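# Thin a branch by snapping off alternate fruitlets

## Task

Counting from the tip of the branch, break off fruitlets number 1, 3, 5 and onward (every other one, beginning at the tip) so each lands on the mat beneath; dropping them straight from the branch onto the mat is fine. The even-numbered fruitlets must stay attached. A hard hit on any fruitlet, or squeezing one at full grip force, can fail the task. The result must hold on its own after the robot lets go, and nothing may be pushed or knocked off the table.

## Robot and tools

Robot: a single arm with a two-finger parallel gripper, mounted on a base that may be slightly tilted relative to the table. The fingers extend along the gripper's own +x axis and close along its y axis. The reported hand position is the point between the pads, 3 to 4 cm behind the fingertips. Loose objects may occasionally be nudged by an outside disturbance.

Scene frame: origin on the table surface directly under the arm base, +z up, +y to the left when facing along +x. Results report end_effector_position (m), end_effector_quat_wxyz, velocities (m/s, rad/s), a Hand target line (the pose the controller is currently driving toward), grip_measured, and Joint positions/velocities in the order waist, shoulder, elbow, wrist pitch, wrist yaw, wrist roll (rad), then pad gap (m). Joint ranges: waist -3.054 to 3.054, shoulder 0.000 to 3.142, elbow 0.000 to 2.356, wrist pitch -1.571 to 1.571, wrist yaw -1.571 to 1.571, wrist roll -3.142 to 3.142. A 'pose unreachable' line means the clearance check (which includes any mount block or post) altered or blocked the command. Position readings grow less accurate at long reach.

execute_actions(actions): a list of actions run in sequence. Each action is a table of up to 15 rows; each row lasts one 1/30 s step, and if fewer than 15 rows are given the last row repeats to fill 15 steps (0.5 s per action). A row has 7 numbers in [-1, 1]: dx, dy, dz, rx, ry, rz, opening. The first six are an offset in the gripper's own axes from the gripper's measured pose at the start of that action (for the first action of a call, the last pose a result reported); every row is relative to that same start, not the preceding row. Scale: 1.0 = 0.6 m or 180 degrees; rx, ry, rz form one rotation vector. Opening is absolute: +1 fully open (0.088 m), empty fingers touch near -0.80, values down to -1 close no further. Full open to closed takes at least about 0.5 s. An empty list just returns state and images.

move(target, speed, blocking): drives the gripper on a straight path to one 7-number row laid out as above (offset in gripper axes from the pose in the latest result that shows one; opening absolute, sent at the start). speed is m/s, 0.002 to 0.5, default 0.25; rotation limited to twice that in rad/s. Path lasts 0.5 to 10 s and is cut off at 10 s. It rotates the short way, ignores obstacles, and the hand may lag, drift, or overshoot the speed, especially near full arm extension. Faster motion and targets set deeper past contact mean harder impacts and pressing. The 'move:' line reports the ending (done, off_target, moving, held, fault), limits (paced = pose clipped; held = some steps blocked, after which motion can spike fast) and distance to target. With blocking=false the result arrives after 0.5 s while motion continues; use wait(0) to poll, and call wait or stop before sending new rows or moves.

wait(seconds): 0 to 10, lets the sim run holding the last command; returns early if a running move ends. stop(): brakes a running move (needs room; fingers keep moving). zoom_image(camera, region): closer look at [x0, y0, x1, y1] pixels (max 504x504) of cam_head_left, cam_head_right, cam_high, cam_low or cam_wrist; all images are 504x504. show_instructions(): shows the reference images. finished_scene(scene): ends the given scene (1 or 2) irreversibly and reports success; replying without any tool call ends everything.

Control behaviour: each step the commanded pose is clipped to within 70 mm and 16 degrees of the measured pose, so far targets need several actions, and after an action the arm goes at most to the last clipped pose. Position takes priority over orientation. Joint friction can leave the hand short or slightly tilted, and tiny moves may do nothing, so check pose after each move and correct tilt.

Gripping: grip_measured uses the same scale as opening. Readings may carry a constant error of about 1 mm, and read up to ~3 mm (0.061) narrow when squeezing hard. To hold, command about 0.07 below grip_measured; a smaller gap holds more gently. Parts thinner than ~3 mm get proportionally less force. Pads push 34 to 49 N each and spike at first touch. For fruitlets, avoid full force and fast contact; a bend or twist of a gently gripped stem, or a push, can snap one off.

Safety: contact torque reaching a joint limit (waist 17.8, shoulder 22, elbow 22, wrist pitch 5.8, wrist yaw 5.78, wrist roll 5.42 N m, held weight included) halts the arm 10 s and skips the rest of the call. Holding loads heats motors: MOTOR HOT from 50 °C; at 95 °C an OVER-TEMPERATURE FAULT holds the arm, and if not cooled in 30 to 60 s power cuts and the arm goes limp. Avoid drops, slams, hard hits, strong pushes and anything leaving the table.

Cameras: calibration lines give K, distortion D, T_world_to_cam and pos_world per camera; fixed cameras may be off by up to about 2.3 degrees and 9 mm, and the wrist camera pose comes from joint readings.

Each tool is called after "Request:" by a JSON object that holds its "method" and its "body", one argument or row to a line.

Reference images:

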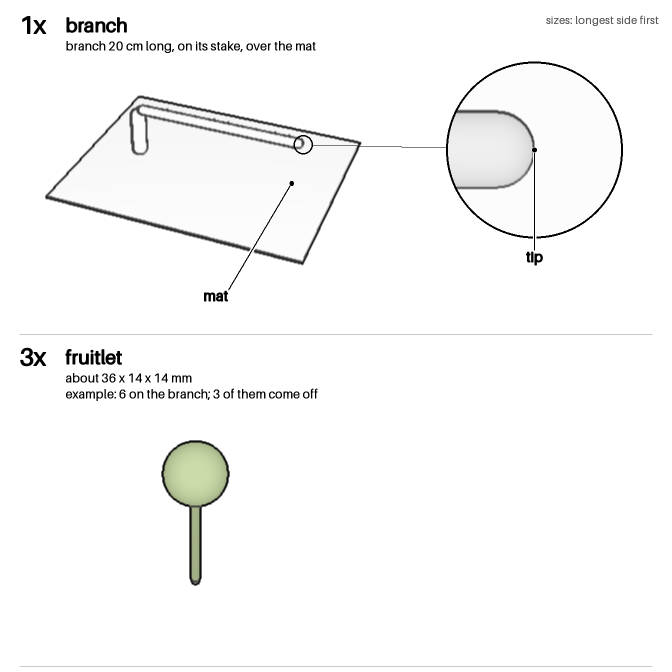

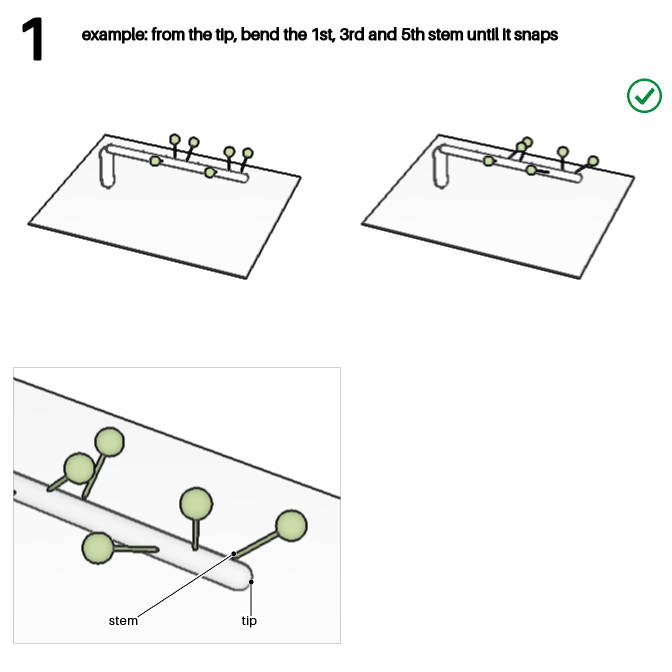

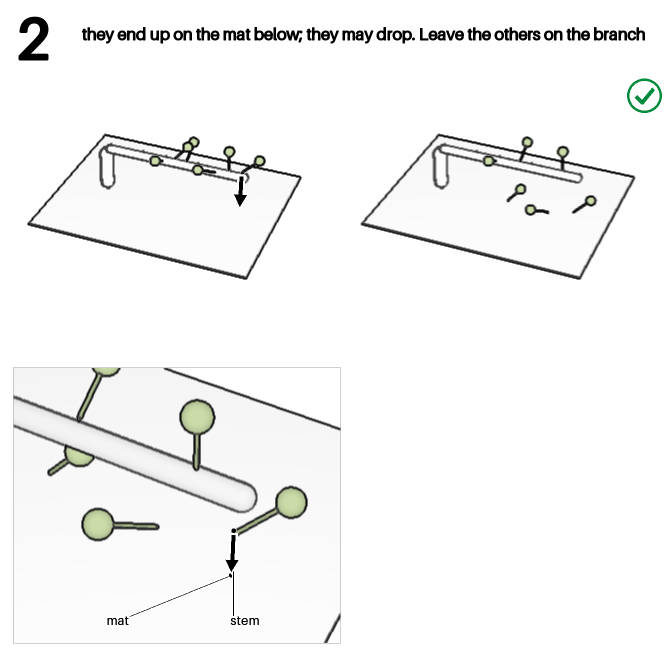

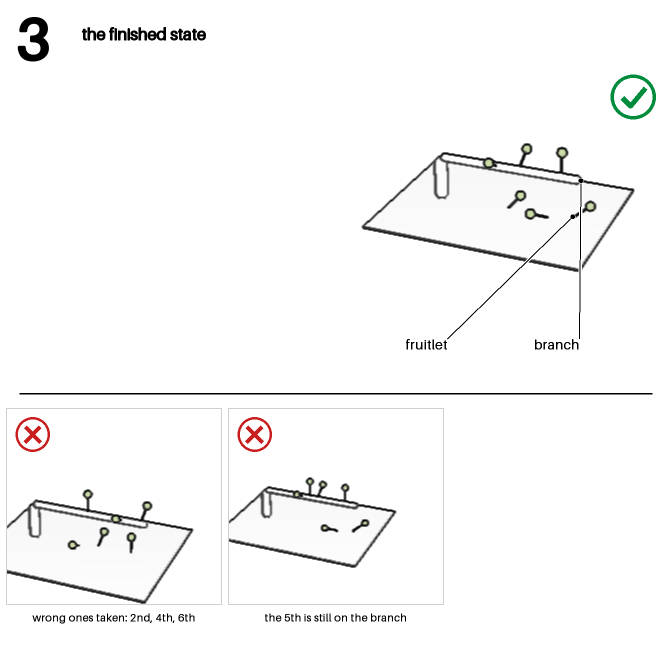

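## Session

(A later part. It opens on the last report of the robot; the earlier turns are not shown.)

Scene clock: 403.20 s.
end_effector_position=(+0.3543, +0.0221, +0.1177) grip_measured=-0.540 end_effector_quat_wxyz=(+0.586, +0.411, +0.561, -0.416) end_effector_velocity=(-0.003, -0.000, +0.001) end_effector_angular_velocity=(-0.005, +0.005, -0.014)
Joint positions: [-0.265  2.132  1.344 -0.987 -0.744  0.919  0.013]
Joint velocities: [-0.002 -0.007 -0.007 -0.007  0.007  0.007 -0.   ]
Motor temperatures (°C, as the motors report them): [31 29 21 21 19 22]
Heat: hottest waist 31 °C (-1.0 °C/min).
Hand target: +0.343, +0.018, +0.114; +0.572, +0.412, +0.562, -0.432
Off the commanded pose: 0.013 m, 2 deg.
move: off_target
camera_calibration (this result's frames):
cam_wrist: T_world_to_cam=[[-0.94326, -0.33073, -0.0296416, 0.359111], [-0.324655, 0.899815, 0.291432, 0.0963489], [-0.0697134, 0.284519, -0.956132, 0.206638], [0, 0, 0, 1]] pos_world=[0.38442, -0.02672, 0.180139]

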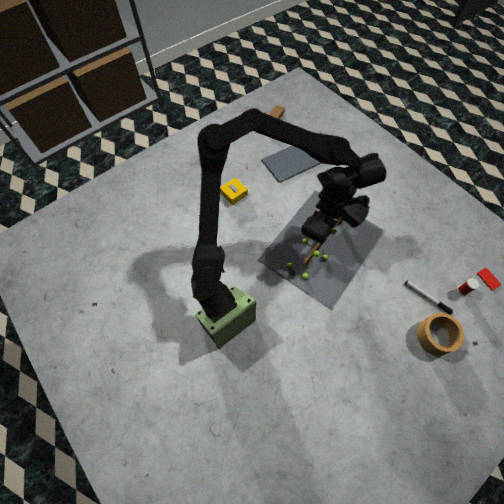

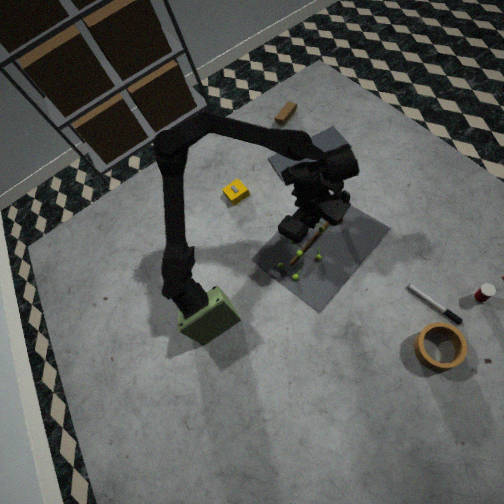

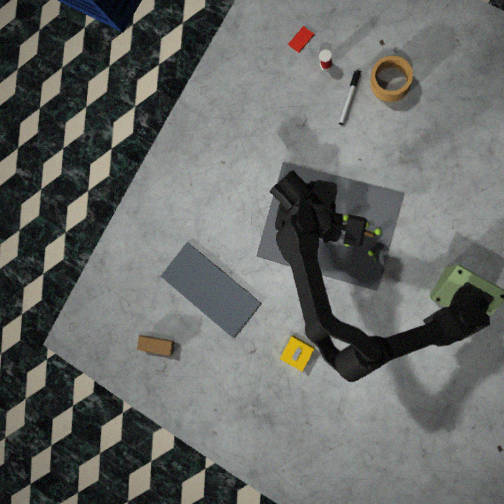

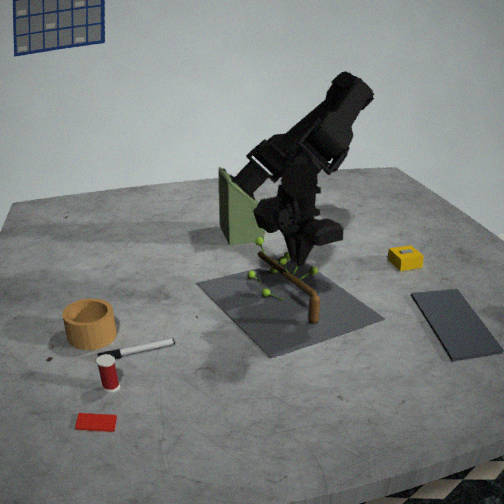

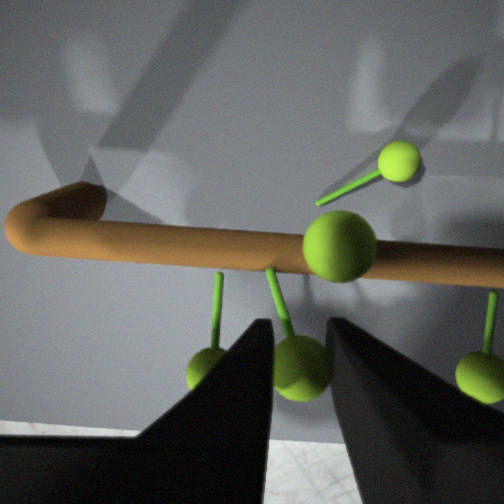

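Request:
{"method": "move", "body": {
  "target": [0.012,-0.035,-0.006,0,0,0,-0.55],
  "speed": 0.015
}}

Request:
{"method": "zoom_image", "body": {
  "camera": "cam_low",
  "region": [230, 200, 370, 320]
}}

Scene clock: 414.77 s.
end_effector_position=(+0.3346, +0.0207, +0.1092) grip_measured=-0.540 end_effector_quat_wxyz=(+0.585, +0.412, +0.563, -0.414) end_effector_velocity=(-0.002, +0.000, +0.002) end_effector_angular_velocity=(-0.007, +0.003, +0.018)
Joint positions: [-0.268  2.087  1.231 -0.927 -0.751  0.911  0.013]
Joint velocities: [-0.002 -0.007 -0.002 -0.007  0.007 -0.022 -0.   ]
Motor temperatures (°C, as the motors report them): [32 29 21 21 19 22]
Heat: hottest waist 32 °C (+1.0 °C/min).
Hand target: +0.333, +0.019, +0.110; +0.586, +0.411, +0.561, -0.416
Off the commanded pose: 0.003 m, 0 deg.
move: done
camera_calibration (this result's frames):
cam_wrist: T_world_to_cam=[[-0.942492, -0.332757, -0.0313479, 0.339803], [-0.326588, 0.89694, 0.29806, 0.0936397], [-0.0710641, 0.291157, -0.954032, 0.197576], [0, 0, 0, 1]] pos_world=[0.364883, -0.0284432, 0.171236]

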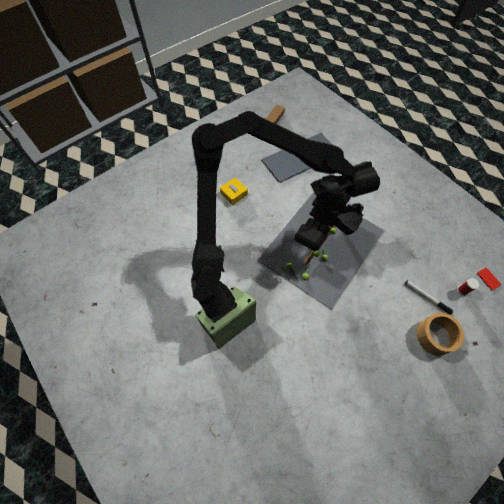

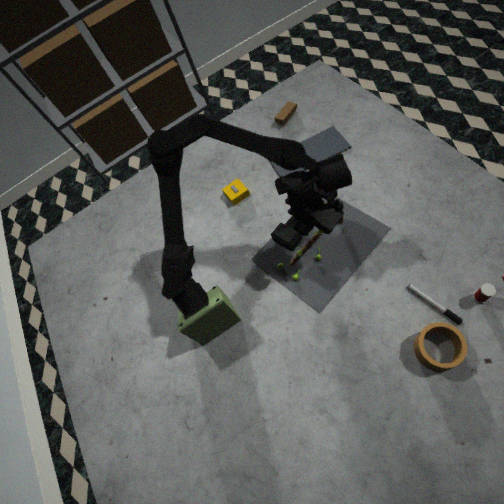

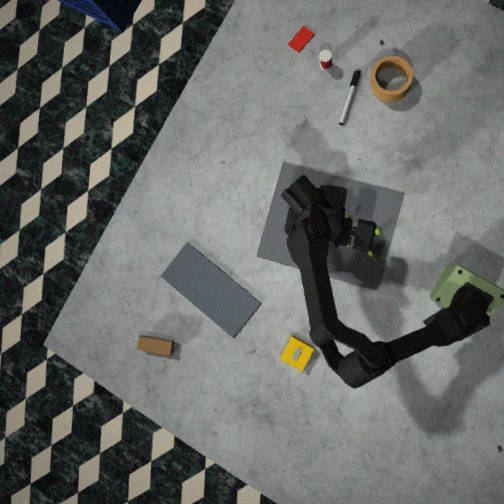

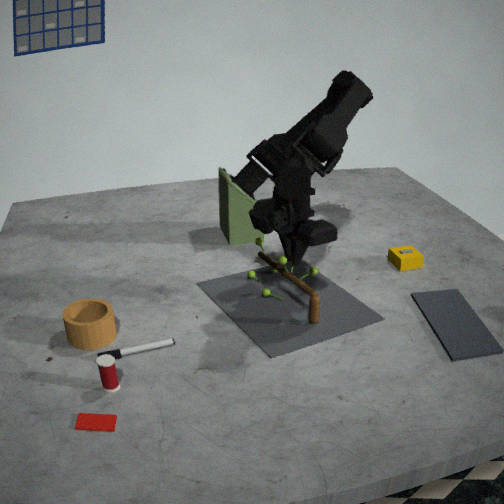

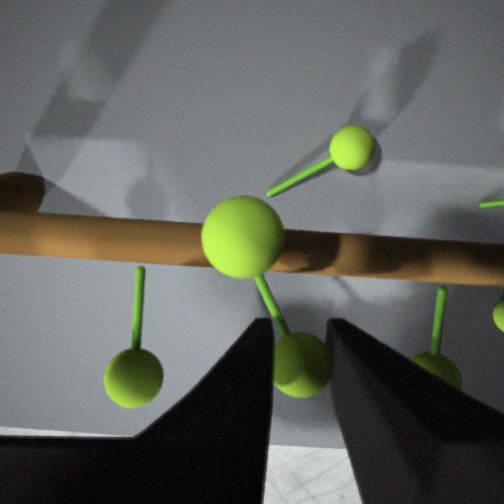

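Region (230, 200, 370, 320) of cam_low's 504x504 image, scaled by 3.600, with more detail than that image has; it fills the top 432 rows of this view, and the rest is white.

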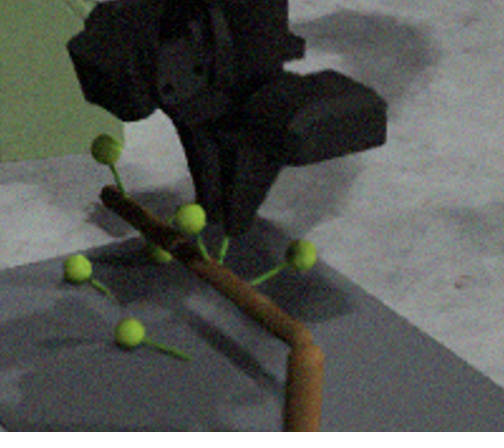

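Request:
{"method": "move", "body": {
  "target": [0.016,-0.016,0,0,0,0,-0.53],
  "speed": 0.015
}}

Request:
{"method": "zoom_image", "body": {
  "camera": "cam_low",
  "region": [230, 200, 370, 320]
}}

Scene clock: 422.73 s.
end_effector_position=(+0.3261, +0.0158, +0.0984) grip_measured=-0.527 end_effector_quat_wxyz=(+0.583, +0.412, +0.564, -0.415) end_effector_velocity=(-0.003, +0.001, -0.000) end_effector_angular_velocity=(+0.010, +0.004, -0.017)
Joint positions: [-0.261  2.087  1.176 -0.873 -0.751  0.918  0.013]
Joint velocities: [-0.002 -0.002 -0.007 -0.007 -0.007  0.007 -0.   ]
Motor temperatures (°C, as the motors report them): [32 29 21 21 19 22]
Heat: hottest waist 32 °C (+1.0 °C/min).
Hand target: +0.326, +0.018, +0.099; +0.585, +0.412, +0.563, -0.414
Off the commanded pose: 0.002 m, 0 deg.
move: done
camera_calibration (this result's frames):
cam_wrist: T_world_to_cam=[[-0.943722, -0.32967, -0.0265732, 0.329685], [-0.322094, 0.89783, 0.300262, 0.0968038], [-0.0751294, 0.291923, -0.953486, 0.189396], [0, 0, 0, 1]] pos_world=[0.35654, -0.0335152, 0.160281]

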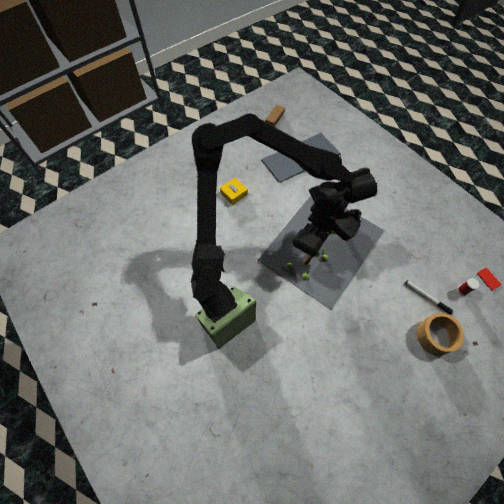

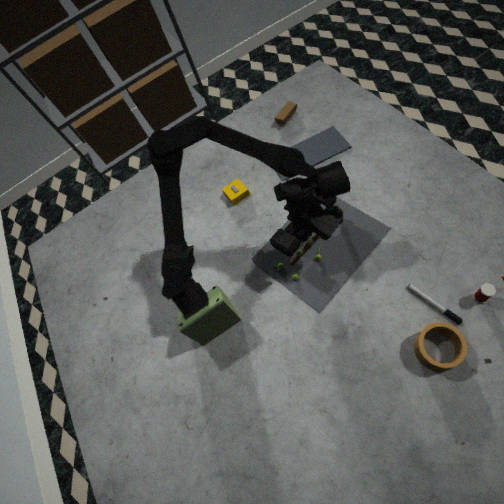

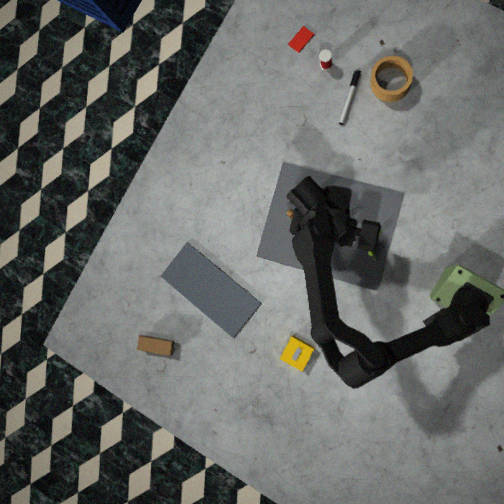

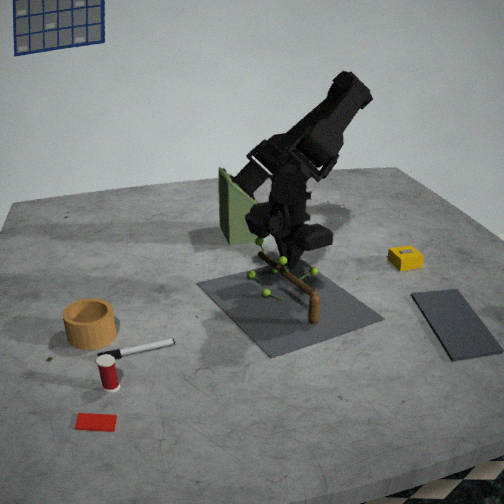

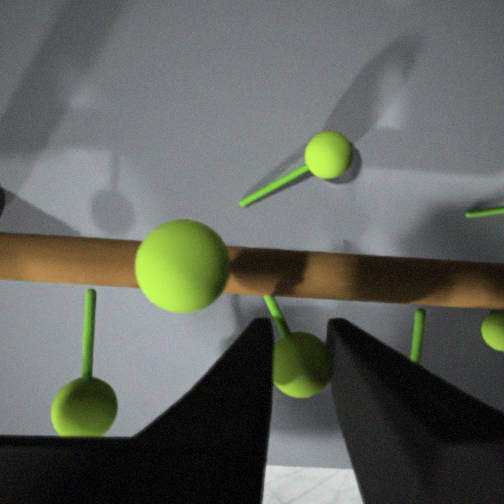

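Region (230, 200, 370, 320) of cam_low's 504x504 image, scaled by 3.600, with more detail than that image has; it fills the top 432 rows of this view, and the rest is white.

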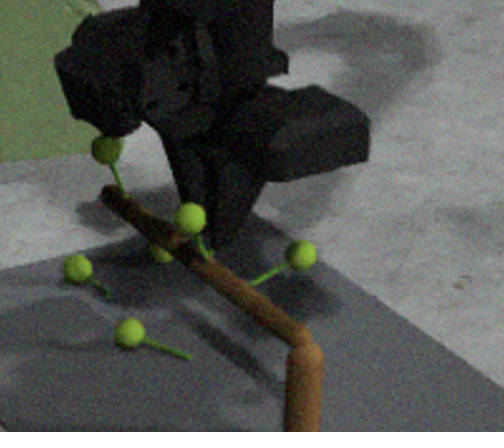

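Request:
{"method": "move", "body": {
  "target": [0,0.008,0,0,0,0,-0.42],
  "speed": 0.02
}}

Request:
{"method": "move", "body": {
  "target": [-0.15,0,0,0,0,0,-0.42],
  "speed": 0.1
}}

Scene clock: 433.30 s.
end_effector_position=(+0.3292, +0.0178, +0.0991) grip_measured=-0.423 end_effector_quat_wxyz=(+0.585, +0.411, +0.564, -0.414) end_effector_velocity=(-0.002, +0.002, +0.001) end_effector_angular_velocity=(+0.011, +0.007, -0.021)
Joint positions: [-0.256  2.087  1.187 -0.876 -0.751  0.924  0.018]
Joint velocities: [-0.002 -0.002  0.002 -0.022 -0.007  0.007  0.   ]
Motor temperatures (°C, as the motors report them): [32 29 21 21 19 22]
Heat: hottest waist 32 °C (+2.0 °C/min).
Hand target: +0.331, +0.017, +0.098; +0.583, +0.412, +0.564, -0.415
Off the commanded pose: 0.002 m, 0 deg.
move: done
camera_calibration (this result's frames):
cam_wrist: T_world_to_cam=[[-0.942304, -0.333583, -0.0280271, 0.33304], [-0.32644, 0.897116, 0.297691, 0.0974676], [-0.0741612, 0.289665, -0.954251, 0.189499], [0, 0, 0, 1]] pos_world=[0.359696, -0.0312343, 0.161148]

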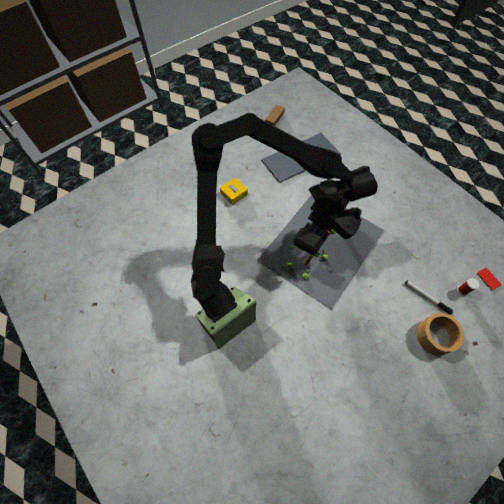

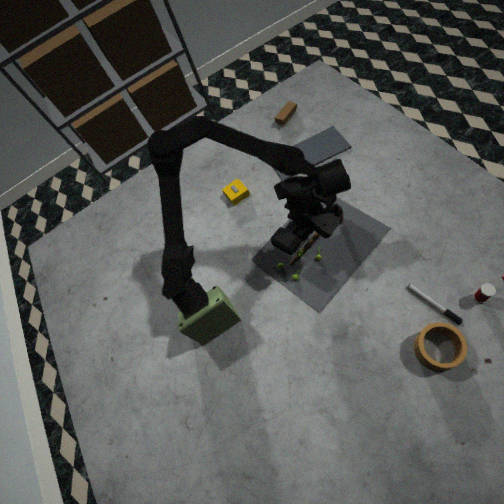

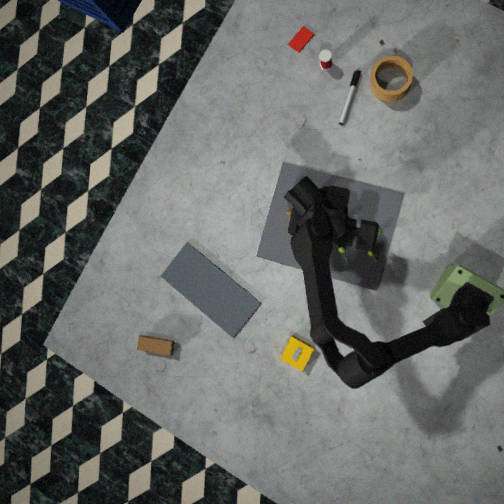

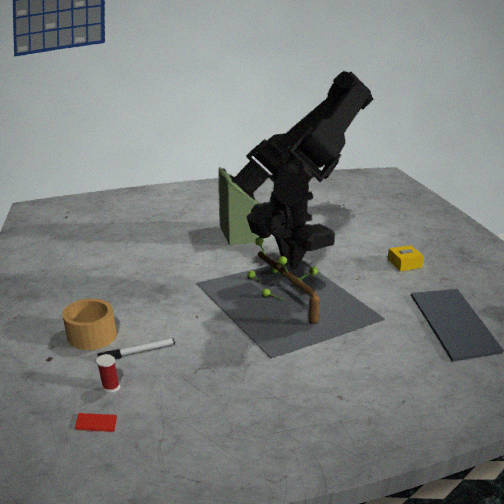

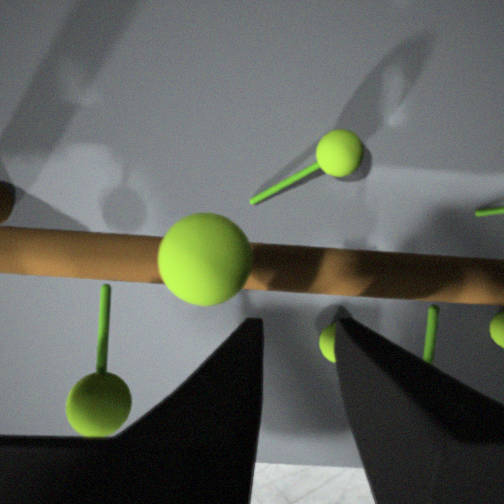

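Scene clock: 434.63 s.
end_effector_position=(+0.3254, +0.0193, +0.1845) grip_measured=-0.422 end_effector_quat_wxyz=(+0.578, +0.413, +0.567, -0.416) end_effector_velocity=(-0.002, +0.003, +0.001) end_effector_angular_velocity=(+0.013, +0.006, +0.009)
Joint positions: [-0.426  2.069  1.422 -1.291 -0.707  0.701  0.018]
Joint velocities: [-0.002 -0.002  0.002 -0.022 -0.007 -0.022 -0.   ]
Motor temperatures (°C, as the motors report them): [32 29 21 21 19 22]
Heat: hottest waist 32 °C (+2.0 °C/min).
Hand target: +0.327, +0.019, +0.189; +0.584, +0.411, +0.564, -0.415
Off the commanded pose: 0.005 m, 1 deg.
move: done
camera_calibration (this result's frames):
cam_wrist: T_world_to_cam=[[-0.944879, -0.326702, -0.0216534, 0.33193], [-0.31707, 0.896516, 0.309395, 0.0643159], [-0.0816674, 0.299207, -0.950687, 0.271882], [0, 0, 0, 1]] pos_world=[0.356231, -0.030567, 0.245763]

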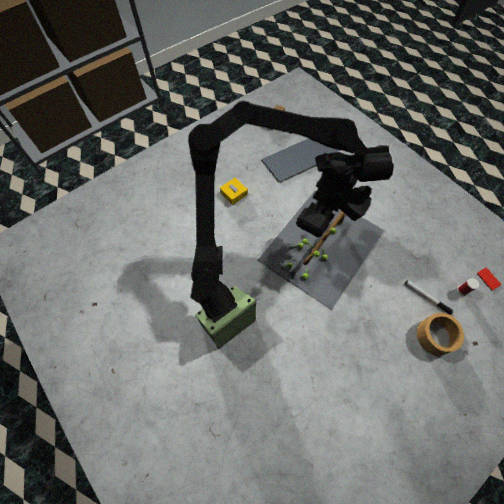

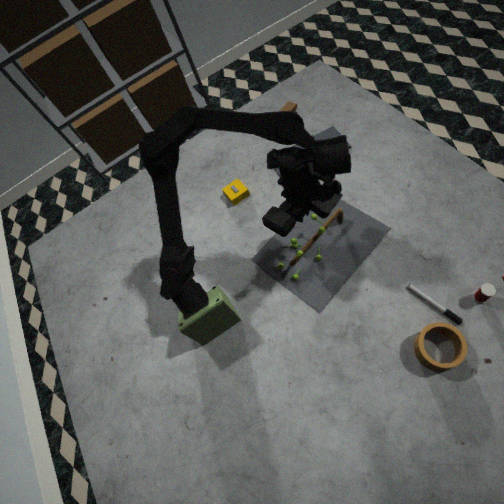

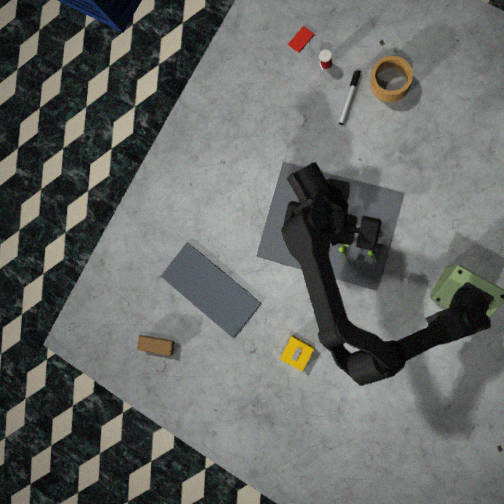

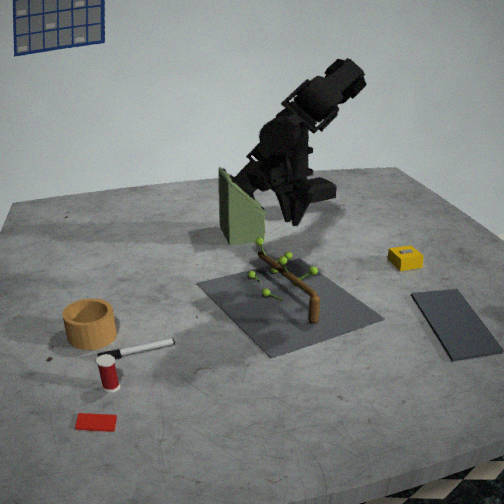

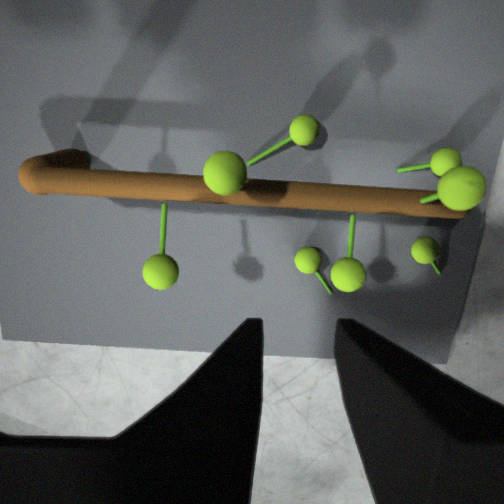

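All four are on the mat and the other four remain.

Request:
{"method": "finished_scene", "body": {
  "scene": 1
}}

The scene is finished: the task was done.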